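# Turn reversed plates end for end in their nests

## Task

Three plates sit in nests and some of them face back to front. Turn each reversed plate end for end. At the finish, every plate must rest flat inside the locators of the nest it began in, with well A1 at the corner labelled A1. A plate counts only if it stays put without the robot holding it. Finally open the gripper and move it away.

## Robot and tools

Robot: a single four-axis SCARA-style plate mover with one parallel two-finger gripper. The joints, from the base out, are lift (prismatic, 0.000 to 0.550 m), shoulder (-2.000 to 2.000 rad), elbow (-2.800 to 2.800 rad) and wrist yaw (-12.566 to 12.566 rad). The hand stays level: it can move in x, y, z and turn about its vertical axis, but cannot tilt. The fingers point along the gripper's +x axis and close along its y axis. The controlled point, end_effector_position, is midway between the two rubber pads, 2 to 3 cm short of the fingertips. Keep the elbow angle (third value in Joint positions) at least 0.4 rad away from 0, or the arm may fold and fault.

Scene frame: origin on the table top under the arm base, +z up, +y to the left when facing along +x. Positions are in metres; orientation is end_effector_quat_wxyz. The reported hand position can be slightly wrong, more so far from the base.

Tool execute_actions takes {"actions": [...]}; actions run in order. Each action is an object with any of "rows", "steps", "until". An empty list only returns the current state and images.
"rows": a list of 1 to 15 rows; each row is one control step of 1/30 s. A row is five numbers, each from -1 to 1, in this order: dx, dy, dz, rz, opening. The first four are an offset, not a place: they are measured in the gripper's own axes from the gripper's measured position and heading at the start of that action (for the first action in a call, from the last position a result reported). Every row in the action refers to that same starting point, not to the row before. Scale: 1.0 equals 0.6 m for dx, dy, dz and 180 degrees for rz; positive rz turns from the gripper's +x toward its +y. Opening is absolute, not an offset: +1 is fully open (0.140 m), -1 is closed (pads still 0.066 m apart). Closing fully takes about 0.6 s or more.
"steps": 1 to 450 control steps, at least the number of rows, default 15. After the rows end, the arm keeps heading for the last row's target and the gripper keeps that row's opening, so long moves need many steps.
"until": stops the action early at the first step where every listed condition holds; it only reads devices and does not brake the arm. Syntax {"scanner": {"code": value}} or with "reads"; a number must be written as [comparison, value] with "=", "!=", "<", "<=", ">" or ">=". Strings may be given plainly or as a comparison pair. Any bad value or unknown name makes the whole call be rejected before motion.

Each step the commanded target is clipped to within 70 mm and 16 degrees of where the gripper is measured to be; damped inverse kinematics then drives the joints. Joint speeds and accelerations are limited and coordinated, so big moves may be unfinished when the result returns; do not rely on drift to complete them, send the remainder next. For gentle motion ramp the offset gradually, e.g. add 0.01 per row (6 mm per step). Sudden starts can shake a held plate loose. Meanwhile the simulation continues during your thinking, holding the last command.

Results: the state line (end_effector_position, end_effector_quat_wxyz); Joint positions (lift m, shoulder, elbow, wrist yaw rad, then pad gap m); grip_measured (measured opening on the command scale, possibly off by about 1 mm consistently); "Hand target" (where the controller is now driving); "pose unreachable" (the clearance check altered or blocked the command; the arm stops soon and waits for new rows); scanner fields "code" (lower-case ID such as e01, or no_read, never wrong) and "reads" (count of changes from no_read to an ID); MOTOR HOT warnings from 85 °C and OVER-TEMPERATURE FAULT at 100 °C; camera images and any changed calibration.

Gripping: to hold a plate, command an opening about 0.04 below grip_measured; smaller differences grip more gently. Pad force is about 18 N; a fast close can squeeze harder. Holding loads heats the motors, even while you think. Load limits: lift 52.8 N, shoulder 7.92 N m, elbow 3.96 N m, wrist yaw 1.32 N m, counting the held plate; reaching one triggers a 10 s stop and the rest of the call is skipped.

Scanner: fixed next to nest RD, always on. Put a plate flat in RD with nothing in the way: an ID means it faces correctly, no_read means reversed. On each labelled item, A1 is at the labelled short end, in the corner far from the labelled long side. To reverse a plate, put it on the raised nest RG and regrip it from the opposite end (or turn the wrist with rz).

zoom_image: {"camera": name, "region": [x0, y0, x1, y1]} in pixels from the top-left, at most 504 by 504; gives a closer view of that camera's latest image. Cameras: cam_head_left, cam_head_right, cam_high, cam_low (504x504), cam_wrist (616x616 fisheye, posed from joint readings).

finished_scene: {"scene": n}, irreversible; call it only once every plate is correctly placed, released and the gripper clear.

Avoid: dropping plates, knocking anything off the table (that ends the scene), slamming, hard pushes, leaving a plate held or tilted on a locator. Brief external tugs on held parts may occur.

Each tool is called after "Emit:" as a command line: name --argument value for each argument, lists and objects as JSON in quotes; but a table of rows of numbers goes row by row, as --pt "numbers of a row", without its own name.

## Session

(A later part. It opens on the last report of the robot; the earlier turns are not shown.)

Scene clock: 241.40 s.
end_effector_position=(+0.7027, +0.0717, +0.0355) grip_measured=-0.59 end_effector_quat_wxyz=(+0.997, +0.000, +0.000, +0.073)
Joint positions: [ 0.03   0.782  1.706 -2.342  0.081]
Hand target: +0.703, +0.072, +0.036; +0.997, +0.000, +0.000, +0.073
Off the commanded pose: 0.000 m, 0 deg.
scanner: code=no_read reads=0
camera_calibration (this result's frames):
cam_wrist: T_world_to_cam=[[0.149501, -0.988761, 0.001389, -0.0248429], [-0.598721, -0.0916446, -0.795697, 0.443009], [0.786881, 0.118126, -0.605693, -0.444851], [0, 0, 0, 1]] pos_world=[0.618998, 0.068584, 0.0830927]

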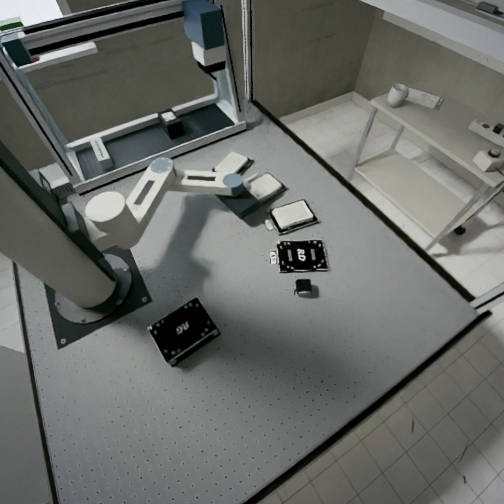

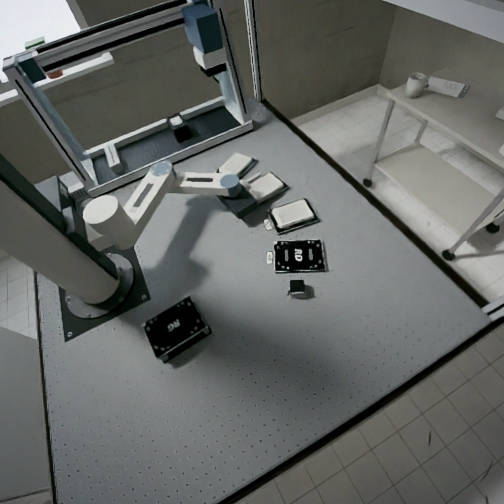

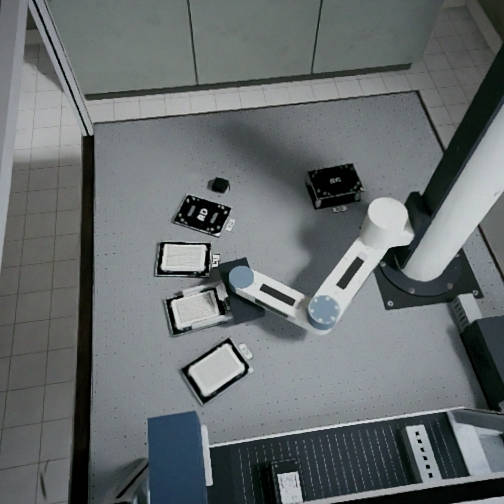

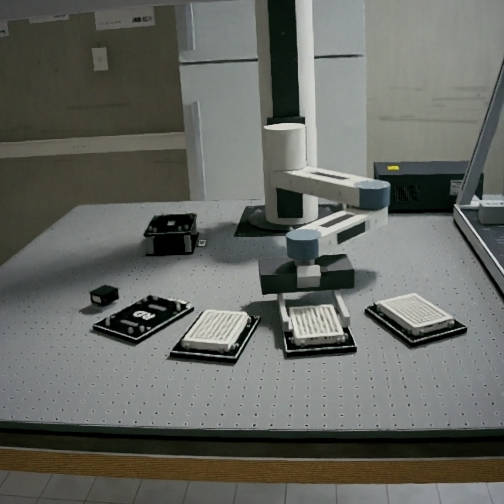

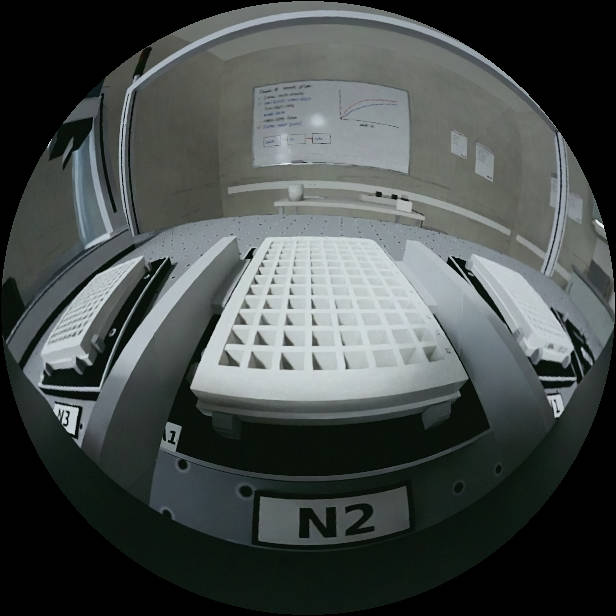

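Emit:
execute_actions --actions '[{"rows": [[0,0,0.005,0,-0.635],[0,0,0.012,0,-0.635],[0,0,0.021,0,-0.635],[-0.001,-0.001,0.031,-0.002,-0.635],[-0.005,-0.005,0.043,-0.010,-0.635],[-0.012,-0.011,0.055,-0.024,-0.635],[-0.022,-0.020,0.067,-0.043,-0.635],[-0.036,-0.033,0.079,-0.065,-0.635],[-0.053,-0.049,0.090,-0.088,-0.635],[-0.073,-0.067,0.100,-0.112,-0.635],[-0.094,-0.086,0.108,-0.136,-0.635],[-0.115,-0.106,0.113,-0.160,-0.635],[-0.137,-0.126,0.1158,-0.185,-0.635],[-0.16,-0.147,0.1158,-0.21,-0.635],[-0.4924,-0.4526,0.1158,-0.95,-0.635]], "steps": 31}]'

Scene clock: 309.57 s.
end_effector_position=(+0.4538, -0.2140, +0.1048) grip_measured=-0.59 end_effector_quat_wxyz=(+0.722, +0.000, +0.000, -0.692)
Joint positions: [ 0.1    0.616  1.14  -3.284  0.081]
Hand target: +0.447, -0.234, +0.105; +0.659, +0.000, +0.000, -0.752
Off the commanded pose: 0.026 m, 75 deg; orientation clipped at the last step of the last action.
scanner: code=no_read reads=0
camera_calibration (this result's frames):
cam_wrist: T_world_to_cam=[[-0.998893, -0.0470297, 0.001389, 0.452441], [-0.0295896, 0.604971, -0.795697, 0.213716], [0.0365811, -0.794857, -0.605693, -0.0281195], [0, 0, 0, 1]] pos_world=[0.459293, -0.130365, 0.152393]

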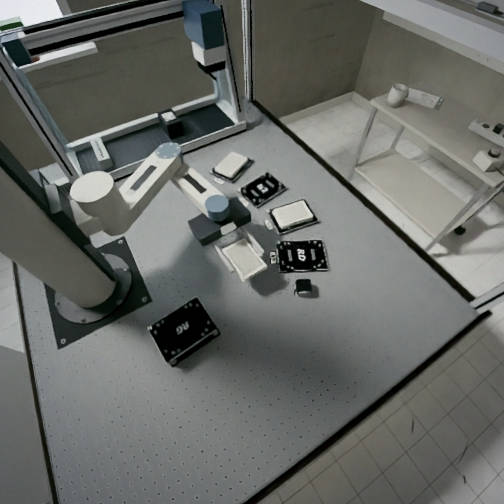

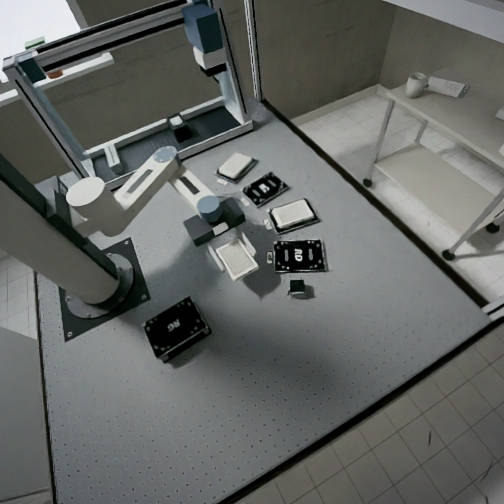

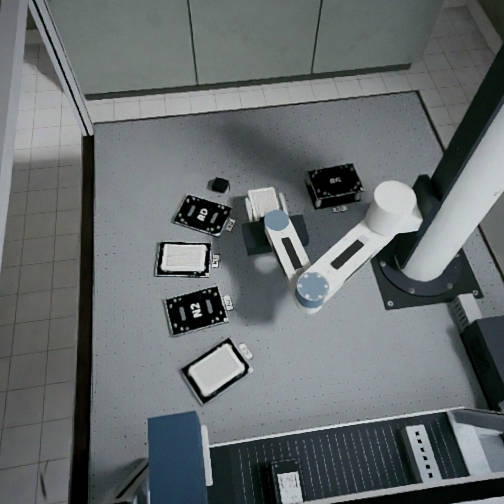

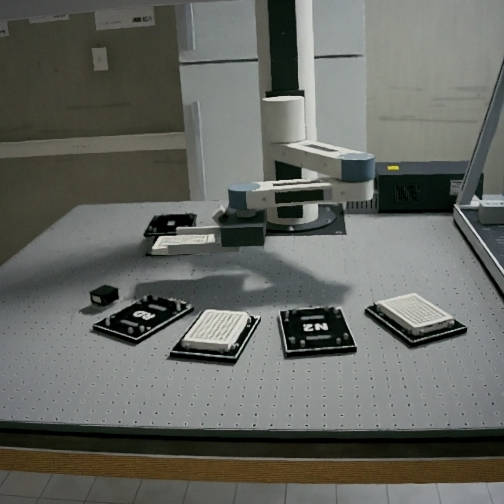

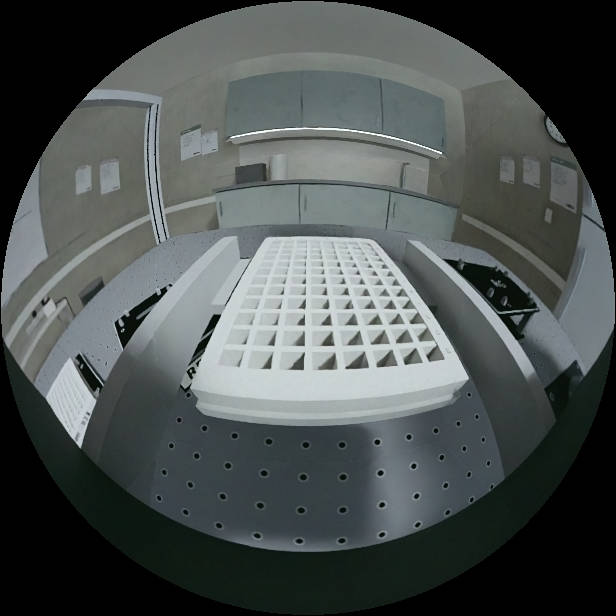

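Emit:
execute_actions --actions '[]'

Scene clock: 313.70 s.
end_effector_position=(+0.4469, -0.2338, +0.1050) grip_measured=-0.59 end_effector_quat_wxyz=(+0.659, +0.000, +0.000, -0.752)
Joint positions: [ 0.1    0.524  1.248 -3.475  0.081]
Hand target: +0.447, -0.234, +0.105; +0.659, +0.000, +0.000, -0.752
Off the commanded pose: 0.007 m, 65 deg; orientation clipped at the last step of the last action.
scanner: code=no_read reads=0
camera_calibration (this result's frames):
cam_wrist: T_world_to_cam=[[-0.991788, 0.127888, 0.001389, 0.482346], [0.0763649, 0.600861, -0.795697, 0.177352], [-0.102595, -0.789057, -0.605693, 0.0200685], [0, 0, 0, 1]] pos_world=[0.466901, -0.152415, 0.152604]

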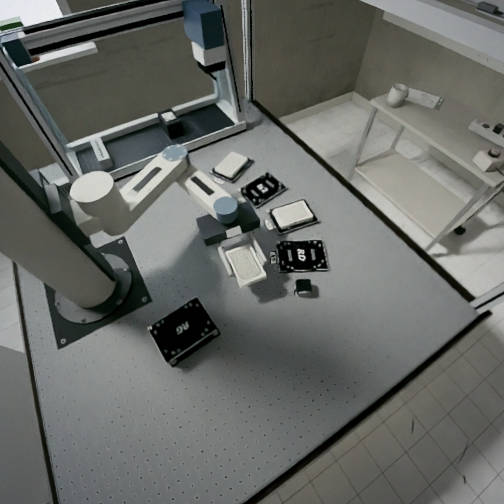

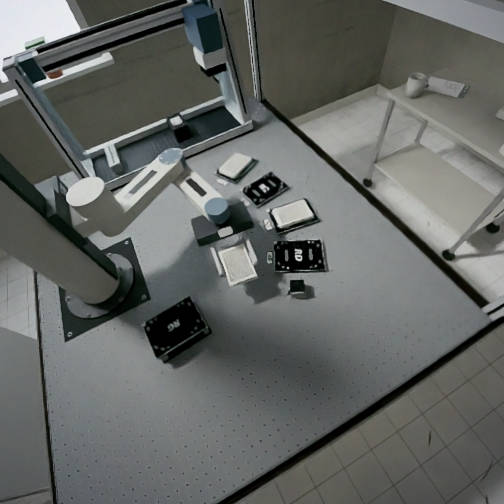

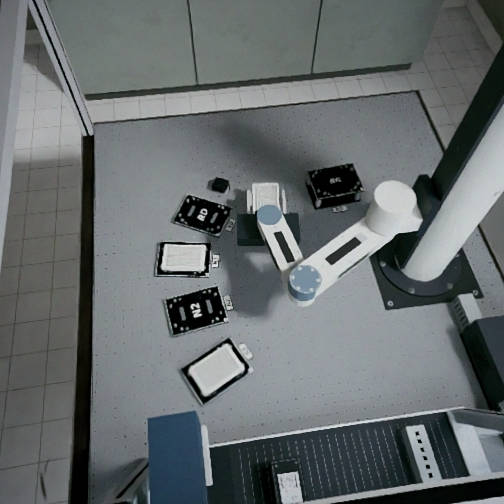

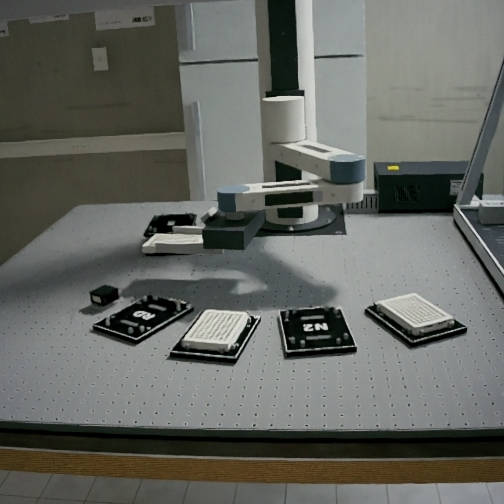

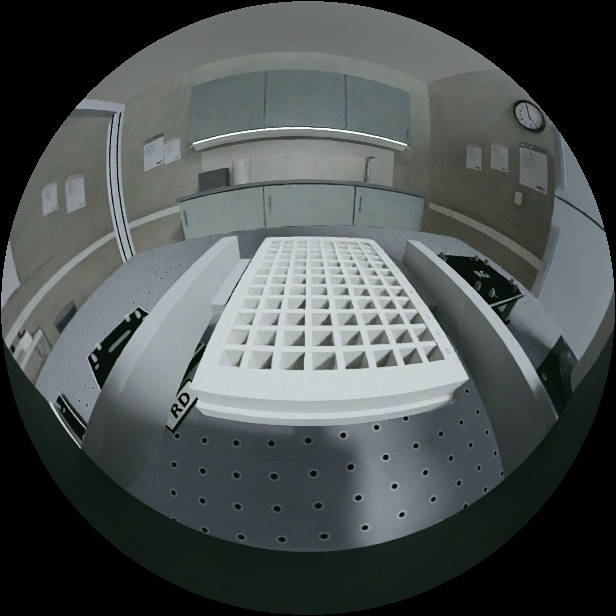

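Emit:
execute_actions --actions '[{"rows": [[0.003,-0.006,0,-0.008,-0.635],[0.010,-0.017,0,-0.024,-0.635],[0.020,-0.035,0,-0.046,-0.635],[0.032,-0.056,0,-0.071,-0.635],[0.045,-0.080,0,-0.096,-0.635],[0.058,-0.103,0,-0.12,-0.635],[0.071,-0.126,0,-0.145,-0.635],[0.084,-0.150,0,-0.17,-0.635],[0.097,-0.173,0,-0.195,-0.635],[0.109,-0.196,0,-0.22,-0.635],[0.120,-0.220,0,-0.245,-0.635],[0.130,-0.243,0,-0.27,-0.635],[0.139,-0.266,0,-0.295,-0.635],[0.147,-0.290,0,-0.32,-0.635],[0.1651,-0.3886,0,-0.4312,-0.635]], "steps": 24}]'

Scene clock: 329.40 s.
end_effector_position=(+0.2026, -0.2860, +0.1050) grip_measured=-0.59 end_effector_quat_wxyz=(-0.097, -0.000, -0.000, +0.995)
Joint positions: [ 0.1   -0.166  1.255 -4.035  0.081]
Hand target: +0.203, -0.300, +0.105; -0.054, -0.000, -0.000, +0.999
Off the commanded pose: 0.015 m, 6 deg.
scanner: code=no_read reads=0
camera_calibration (this result's frames):
cam_wrist: T_world_to_cam=[[-0.197595, 0.980283, 0.001389, 0.329625], [0.593533, 0.120766, -0.795697, -0.014677], [-0.780176, -0.156402, -0.605693, 0.271987], [0, 0, 0, 1]] pos_world=[0.286042, -0.278814, 0.152605]

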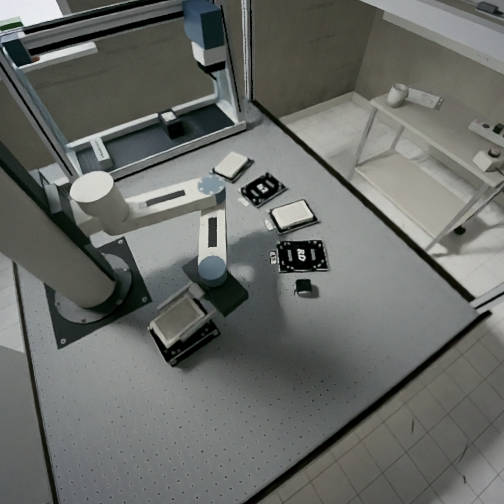

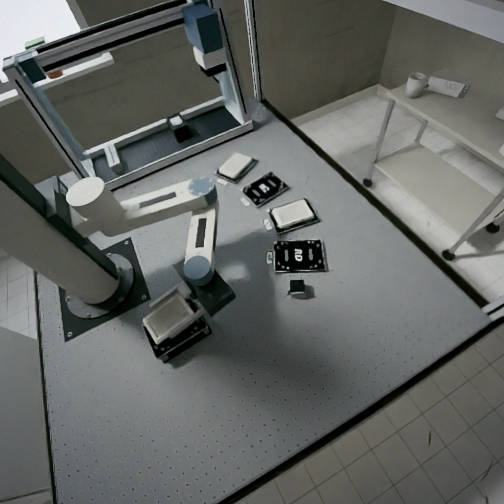

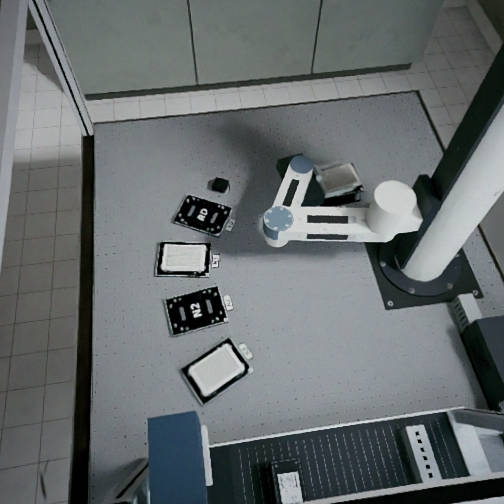

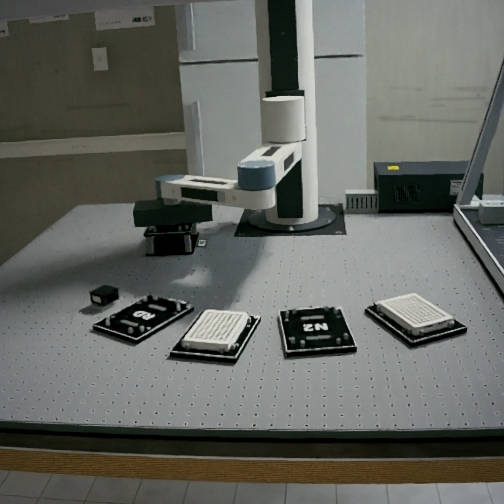

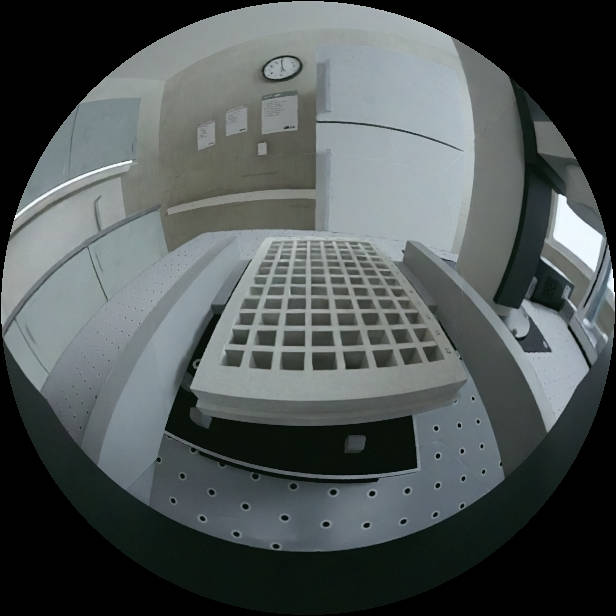

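Emit:
execute_actions --actions '[]'

Emit:
zoom_image --camera "cam_wrist" --region '[150, 380, 290, 500]'

Emit:
zoom_image --camera "cam_wrist" --region '[370, 380, 510, 500]'

Scene clock: 331.83 s.
end_effector_position=(+0.2027, -0.2998, +0.1050) grip_measured=-0.59 end_effector_quat_wxyz=(-0.055, -0.000, -0.000, +0.999)
Joint positions: [ 0.1   -0.247  1.367 -4.152  0.081]
Hand target: +0.203, -0.300, +0.105; -0.054, -0.000, -0.000, +0.999
Off the commanded pose: 0.002 m, 1 deg.
scanner: code=no_read reads=0
camera_calibration (this result's frames):
cam_wrist: T_world_to_cam=[[-0.112833, 0.993613, 0.001389, 0.329923], [0.601701, 0.0694406, -0.795697, -0.0301572], [-0.790712, -0.0889454, -0.605693, 0.292326], [0, 0, 0, 1]] pos_world=[0.286517, -0.299721, 0.152605]

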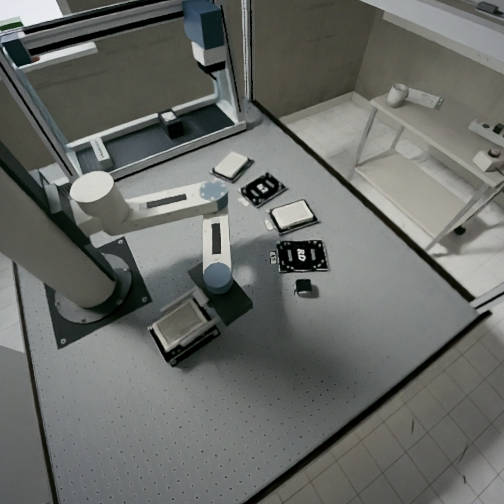

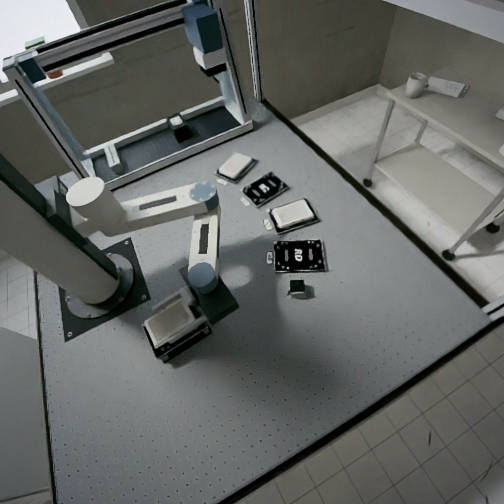

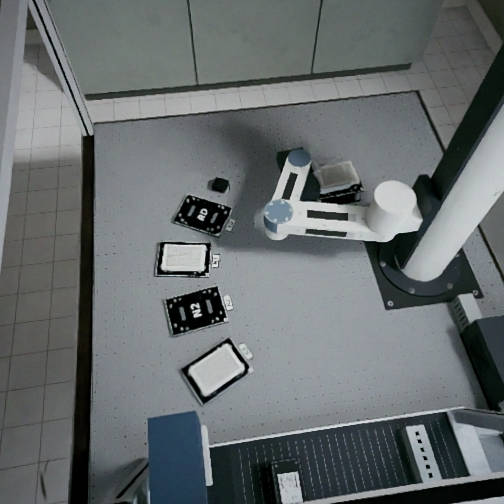

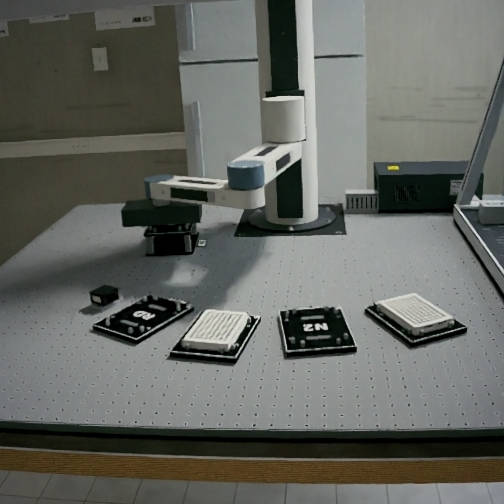

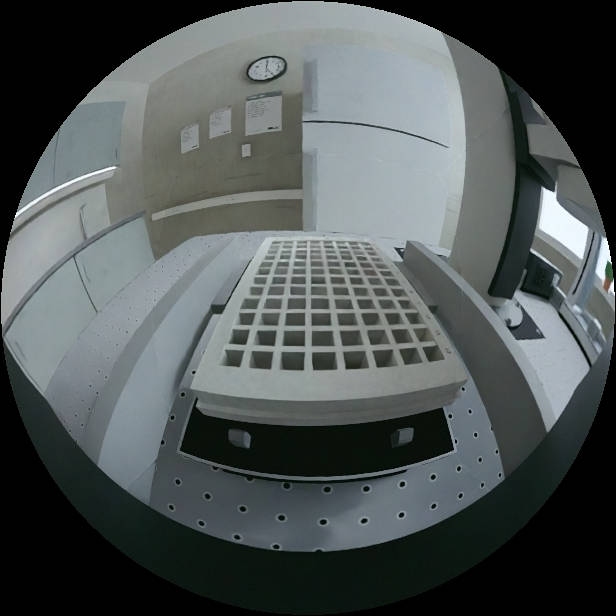

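Region (150, 380, 290, 500) of cam_wrist's 616x616 image, scaled by 3.600, with more detail than that image has; it fills the top 432 rows of this view, and the rest is white.

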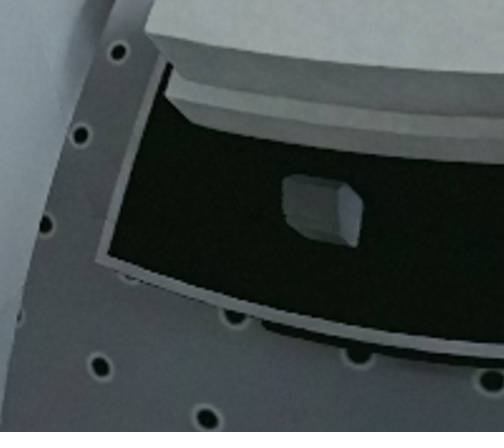

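Region (370, 380, 510, 500) of cam_wrist's 616x616 image, scaled by 3.600, with more detail than that image has; it fills the top 432 rows of this view, and the rest is white.

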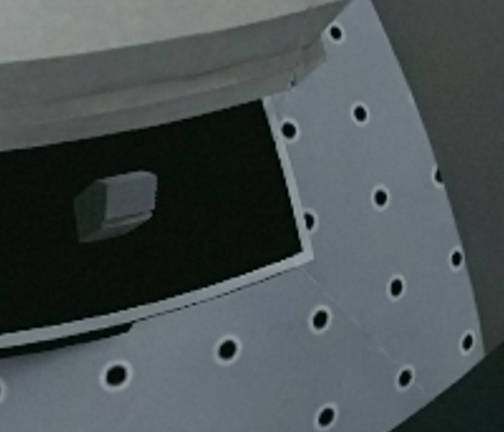

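Emit:
execute_actions --actions '[{"rows": [[0.001,0.0025,-0.003,-0.0085,-0.635],[0.001,0.0025,-0.008,-0.0085,-0.635],[0.001,0.0025,-0.014,-0.0085,-0.635],[0.001,0.0025,-0.020,-0.0085,-0.635],[0.001,0.0025,-0.025,-0.0085,-0.635],[0.001,0.0025,-0.029,-0.0085,-0.635],[0.001,0.0025,-0.032,-0.0085,-0.635],[0.001,0.0025,-0.034,-0.0085,-0.635],[0.001,0.0025,-0.0355,-0.0085,-0.635],[0.001,0.0025,-0.0355,-0.0085,-0.635],[0.001,0.0025,-0.0355,-0.0085,-0.57],[0.001,0.0025,-0.0355,-0.0085,-0.25]], "steps": 12}]'

Scene clock: 351.43 s.
end_effector_position=(+0.2023, -0.3015, +0.0836) grip_measured=-0.55 end_effector_quat_wxyz=(-0.042, -0.000, -0.000, +0.999)
Joint positions: [ 0.079 -0.265  1.39  -4.183  0.083]
Hand target: +0.202, -0.301, +0.084; -0.041, -0.000, -0.000, +0.999
Off the commanded pose: 0.000 m, 0 deg.
scanner: code=no_read reads=0
camera_calibration (this result's frames):
cam_wrist: T_world_to_cam=[[-0.0872625, 0.996184, 0.001389, 0.327234], [0.603287, 0.0539554, -0.795697, -0.0518177], [-0.792736, -0.0685966, -0.605693, 0.285447], [0, 0, 0, 1]] pos_world=[0.286101, -0.303609, 0.131208]

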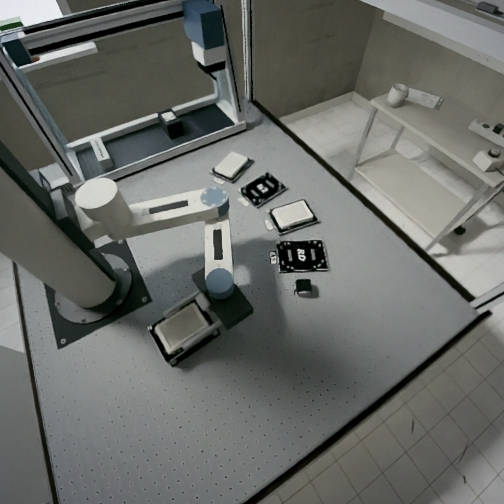

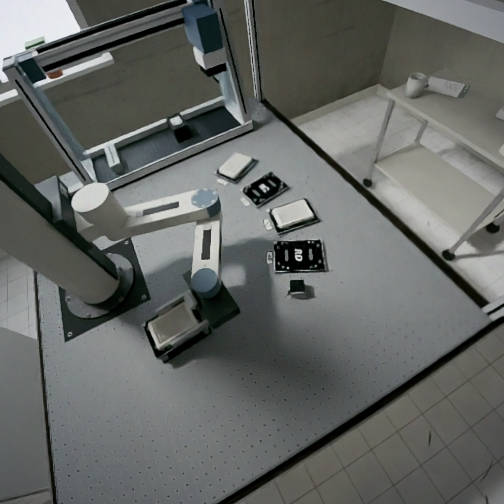

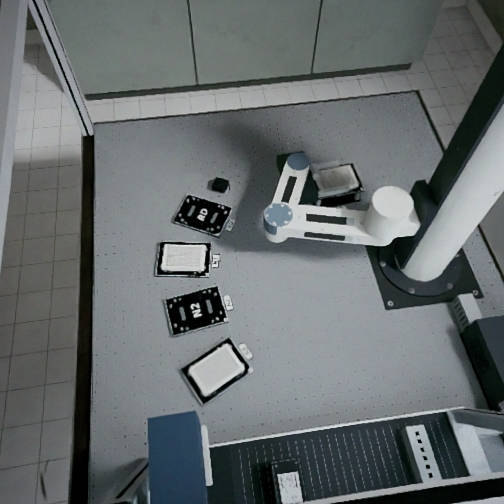

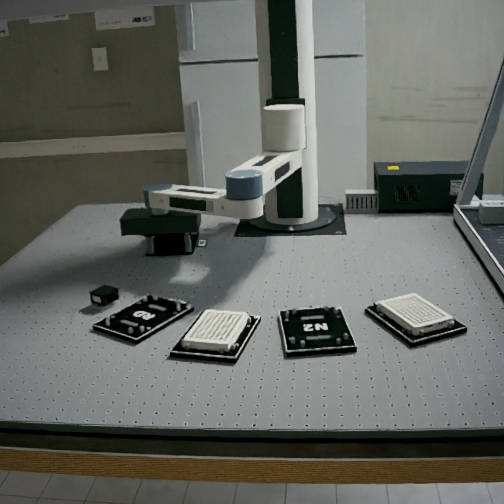

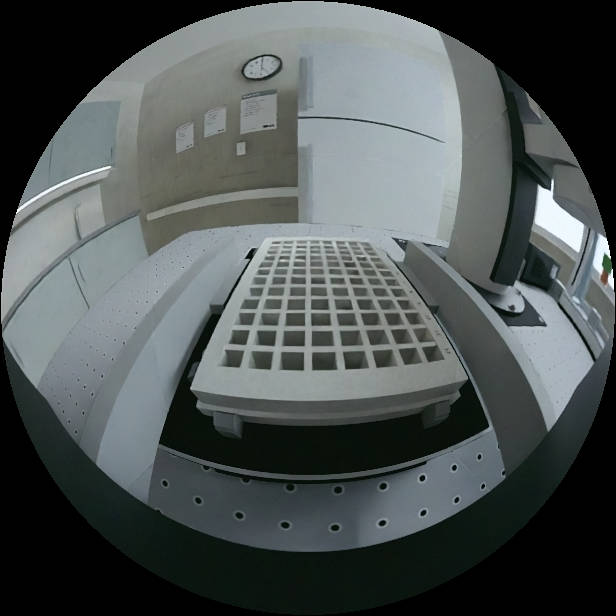

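Emit:
execute_actions --actions '[{"rows": [[0,0,0.0233,0,-0.25],[0,0,0.0233,-0.01,-0.25],[0,0,0.0233,-0.03,-0.25],[0,0,0.0233,-0.07,-0.25],[0,0,0.0233,-0.5,-0.22],[0,0,0.0233,-0.5,-0.22],[0,0,0.0233,-0.5,-0.22],[0,0,0.0233,-0.5,-0.22],[0,0,0.0233,-0.5,-0.22],[0,0,0.0233,-0.5,-0.22],[0,0,0.0233,-0.5,-0.22],[0,0,0.0233,-0.5,-0.22],[0,0,0.0233,-1.0,-0.22]], "steps": 50}]'

Scene clock: 366.73 s.
end_effector_position=(+0.1997, -0.3019, +0.0975) grip_measured=-0.22 end_effector_quat_wxyz=(+0.996, -0.000, -0.000, +0.085)
Joint positions: [ 0.093 -1.144  1.443 -6.412  0.095]
Hand target: +0.202, -0.301, +0.098; +0.999, -0.000, -0.000, +0.045
Off the commanded pose: 0.003 m, 5 deg.
scanner: code=no_read reads=0
camera_calibration (this result's frames):
cam_wrist: T_world_to_cam=[[0.173528, -0.984828, 0.001389, -0.322712], [-0.596313, -0.106193, -0.795697, 0.152099], [0.783772, 0.137247, -0.605693, 0.0391448], [0, 0, 0, 1]] pos_world=[0.116017, -0.307037, 0.145182]

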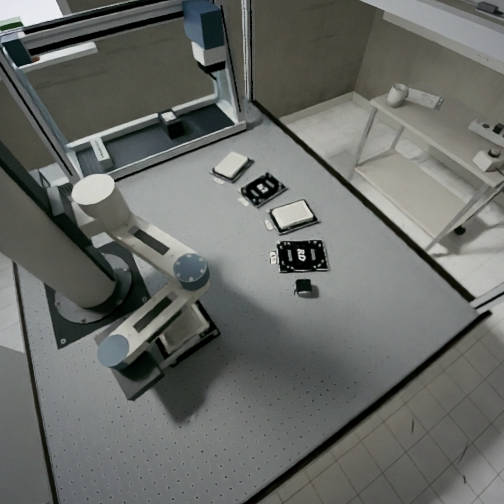

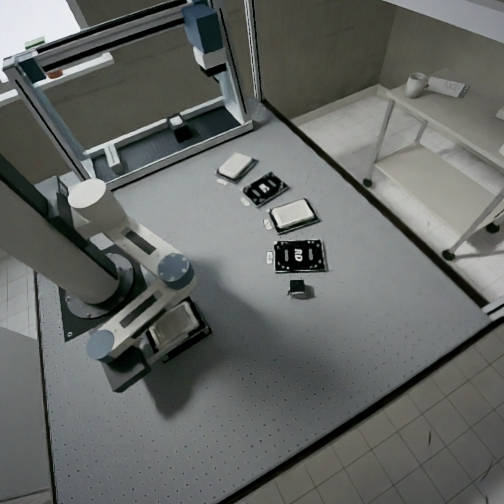

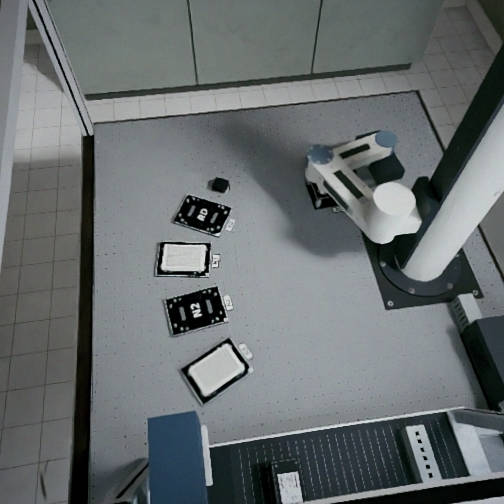

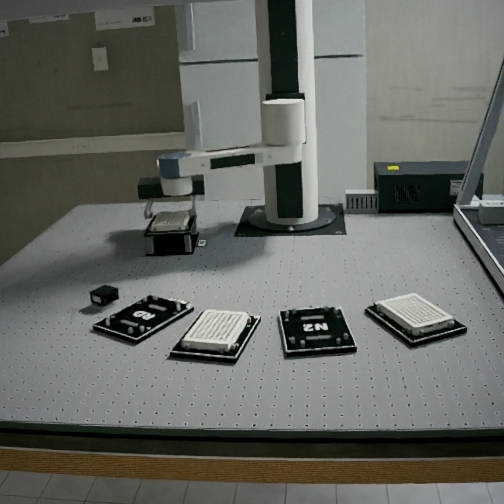

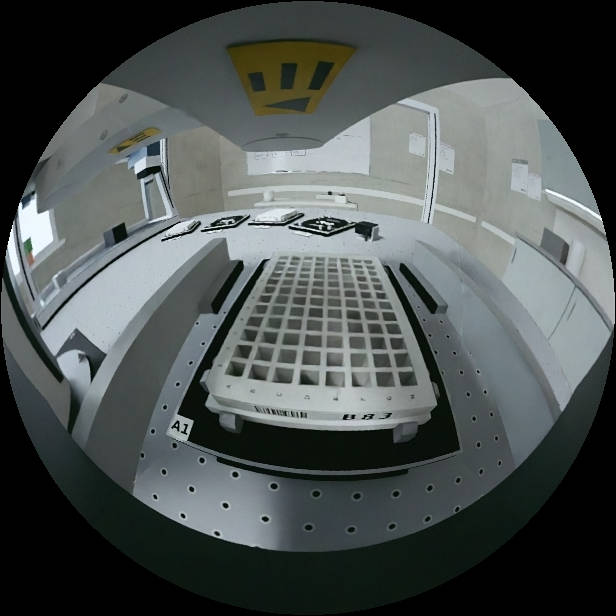

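Emit:
execute_actions --actions '[]'

Emit:
zoom_image --camera "cam_wrist" --region '[150, 370, 290, 490]'

Emit:
zoom_image --camera "cam_wrist" --region '[370, 370, 510, 490]'

Scene clock: 369.07 s.
end_effector_position=(+0.2017, -0.3014, +0.0975) grip_measured=-0.22 end_effector_quat_wxyz=(+0.999, -0.000, -0.000, +0.044)
Joint positions: [ 0.093 -1.13   1.385 -6.449  0.095]
Hand target: +0.202, -0.301, +0.098; +0.999, -0.000, -0.000, +0.045
Off the commanded pose: 0.001 m, 0 deg.
scanner: code=no_read reads=0
camera_calibration (this result's frames):
cam_wrist: T_world_to_cam=[[0.092437, -0.995718, 0.001389, -0.309507], [-0.602998, -0.057089, -0.795697, 0.169496], [0.792369, 0.0727143, -0.605693, 0.0163192], [0, 0, 0, 1]] pos_world=[0.117885, -0.299692, 0.145182]

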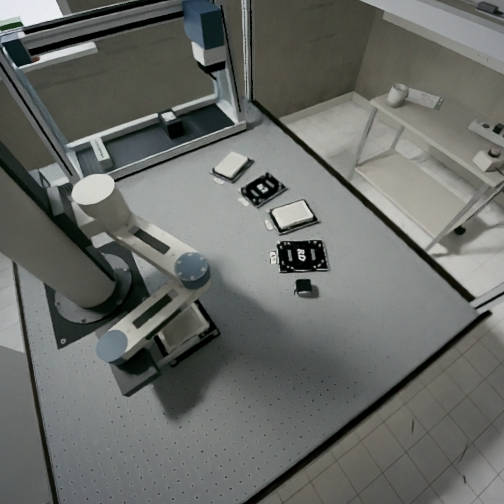

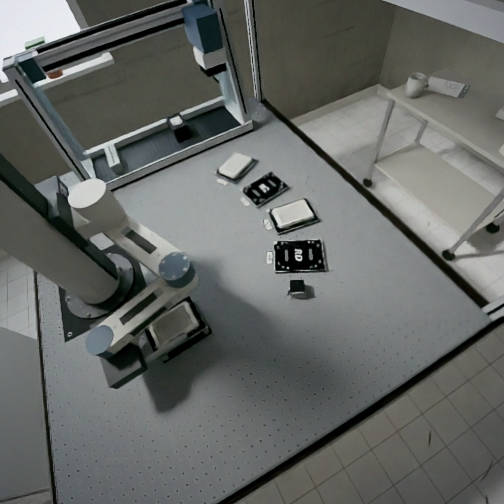

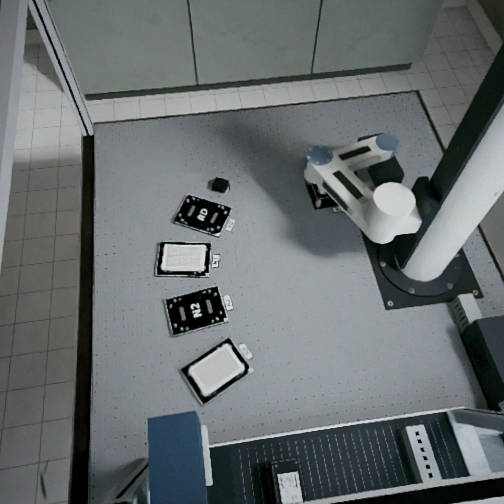

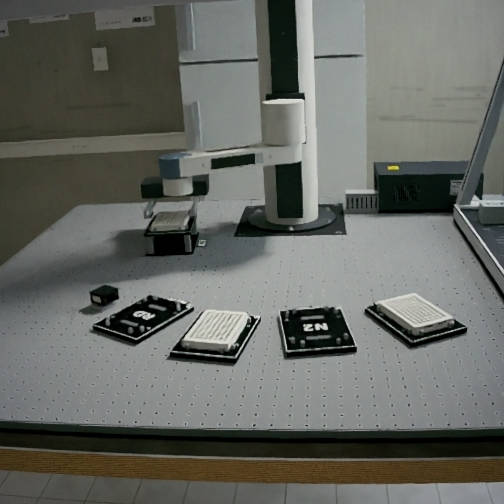

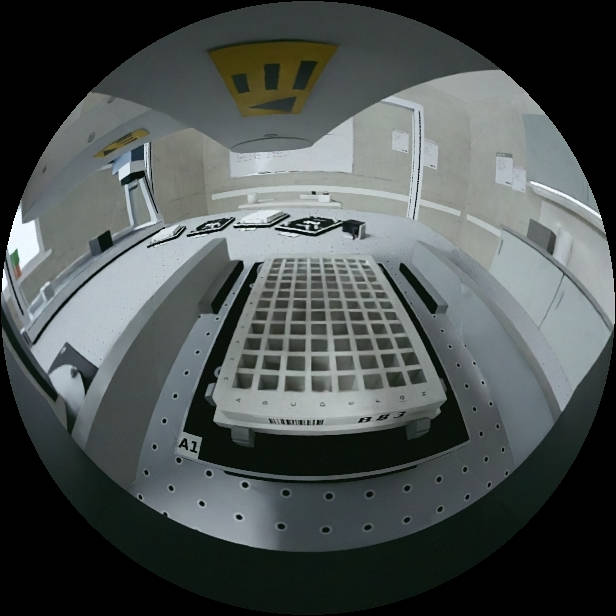

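Region (150, 370, 290, 490) of cam_wrist's 616x616 image, scaled by 3.600, with more detail than that image has; it fills the top 432 rows of this view, and the rest is white.

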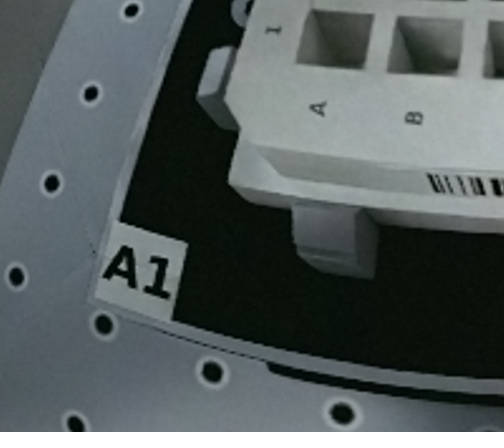

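Region (370, 370, 510, 490) of cam_wrist's 616x616 image, scaled by 3.600, with more detail than that image has; it fills the top 432 rows of this view, and the rest is white.

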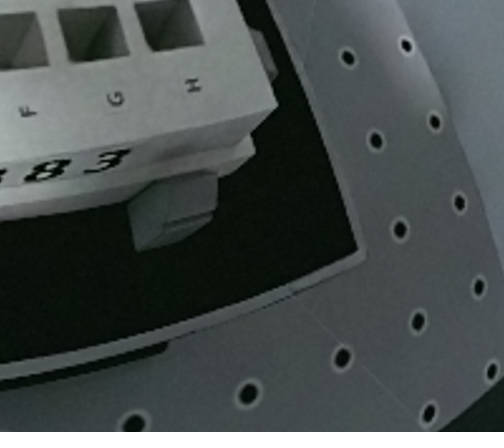

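Emit:
execute_actions --actions '[{"rows": [[0.0018,-0.001,-0.006,-0.0017,-0.22],[0.0018,-0.001,-0.013,-0.0017,-0.27],[0.0018,-0.001,-0.019,-0.0017,-0.33],[0.0018,-0.001,-0.0233,-0.0017,-0.39],[0.0018,-0.001,-0.0233,-0.0017,-0.45],[0.0018,-0.001,-0.0233,-0.0017,-0.50],[0.0018,-0.001,-0.0233,-0.0017,-0.54],[0.0018,-0.001,-0.0233,-0.0017,-0.57],[0.0018,-0.001,-0.0233,-0.0017,-0.595],[0.0018,-0.001,-0.0233,-0.0017,-0.615],[0.0018,-0.001,-0.0233,-0.0017,-0.635]], "steps": 11}]'

Scene clock: 389.23 s.
end_effector_position=(+0.2028, -0.3019, +0.0835) grip_measured=-0.59 end_effector_quat_wxyz=(+0.999, -0.000, -0.000, +0.042)
Joint positions: [ 0.079 -1.126  1.382 -6.456  0.081]
Hand target: +0.203, -0.302, +0.084; +0.999, -0.000, -0.000, +0.042
Off the commanded pose: 0.000 m, 0 deg.
scanner: code=no_read reads=0
camera_calibration (this result's frames):
cam_wrist: T_world_to_cam=[[0.0874087, -0.996172, 0.001389, -0.309195], [-0.603279, -0.0540439, -0.795697, 0.159945], [0.792726, 0.0687129, -0.605693, 0.00569359], [0, 0, 0, 1]] pos_world=[0.119004, -0.299758, 0.131146]

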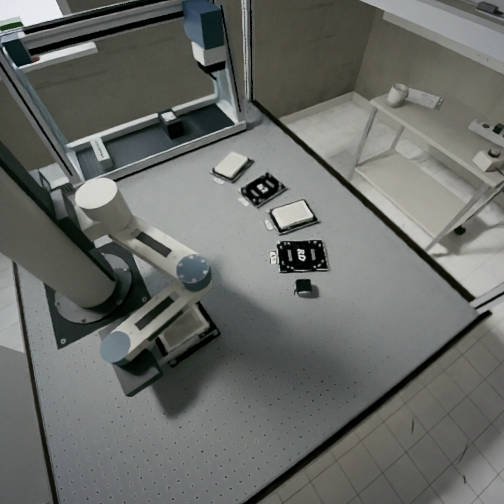

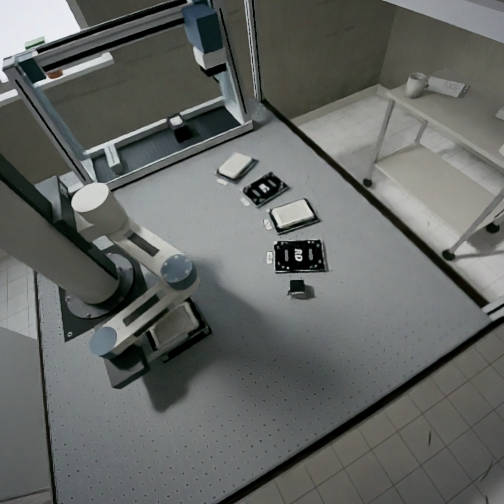

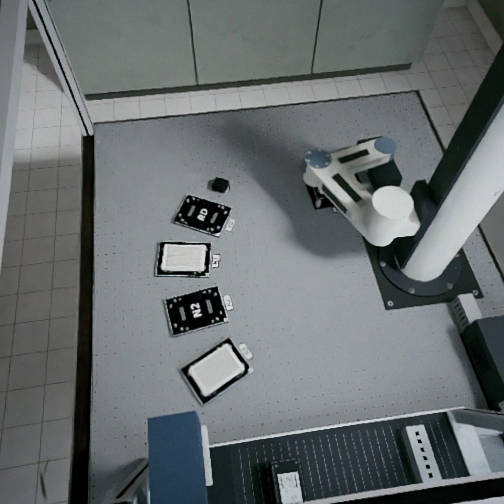

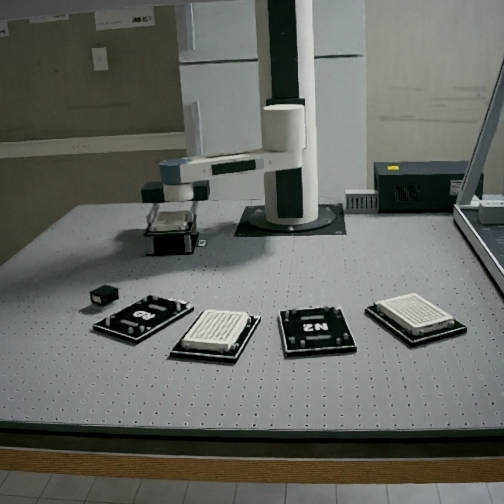

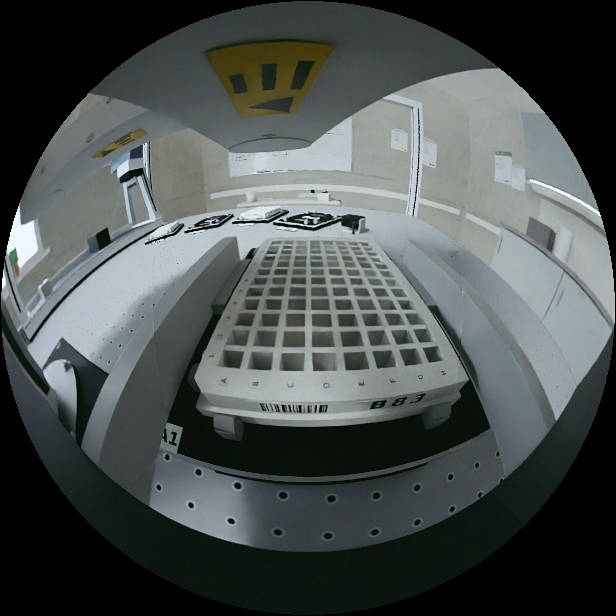

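Emit:
execute_actions --actions '[{"rows": [[0,0,0.005,0,-0.635],[0,0,0.012,0,-0.635],[0,0,0.019,0,-0.635],[0.001,0,0.023,0.001,-0.635],[0.006,0,0.023,0.004,-0.635],[0.016,0,0.023,0.011,-0.635],[0.031,0.001,0.023,0.021,-0.635],[0.050,0.001,0.023,0.033,-0.635],[0.073,0.002,0.023,0.048,-0.635],[0.099,0.003,0.023,0.065,-0.635],[0.126,0.005,0.023,0.082,-0.635],[0.154,0.010,0.023,0.099,-0.635],[0.182,0.016,0.023,0.115,-0.635],[0.210,0.022,0.023,0.130,-0.635],[0.6482,0.2367,0.023,0.21,-0.635]], "steps": 30}]'

Scene clock: 425.17 s.
end_effector_position=(+0.4342, -0.1883, +0.0973) grip_measured=-0.59 end_effector_quat_wxyz=(+0.924, -0.000, -0.000, +0.381)
Joint positions: [ 0.092 -0.267  1.361 -6.594  0.081]
Hand target: +0.473, -0.162, +0.097; +0.929, -0.000, -0.000, +0.370
Off the commanded pose: 0.156 m, 2 deg; position clipped at the last step of the last action.
scanner: code=no_read reads=0
camera_calibration (this result's frames):
cam_wrist: T_world_to_cam=[[0.707978, -0.706233, 0.001389, -0.431187], [-0.426979, -0.429599, -0.795697, 0.169391], [0.562544, 0.562743, -0.605693, 0.015799], [0, 0, 0, 1]] pos_world=[0.36871, -0.240639, 0.144953]

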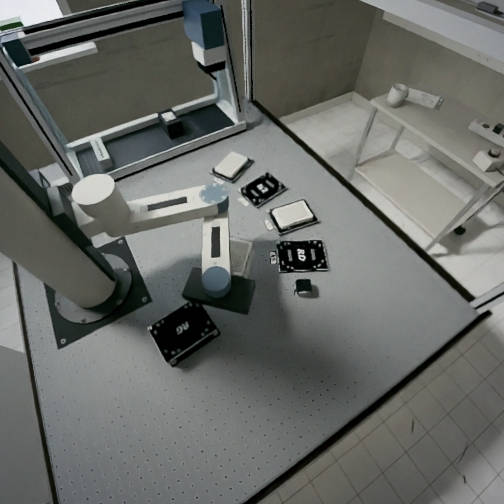

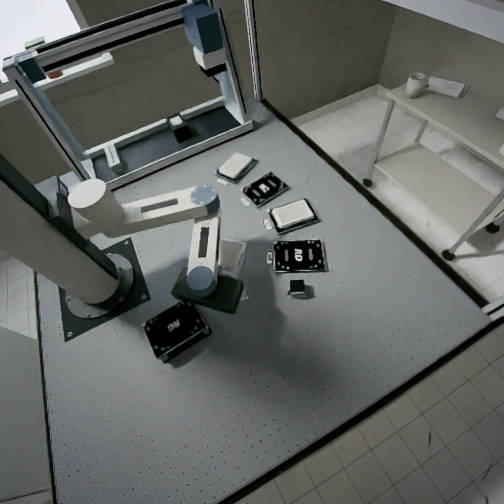

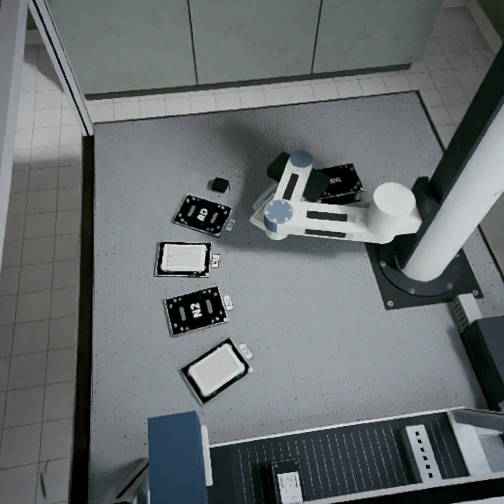

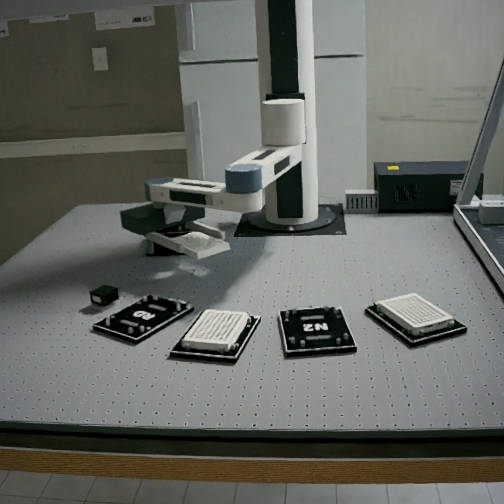

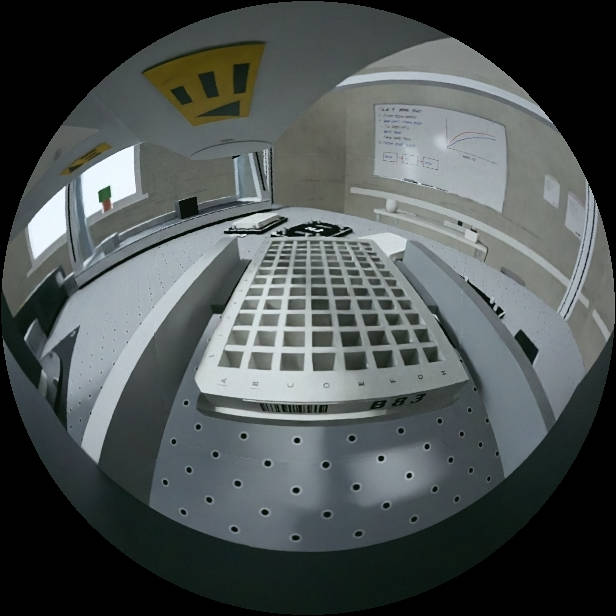

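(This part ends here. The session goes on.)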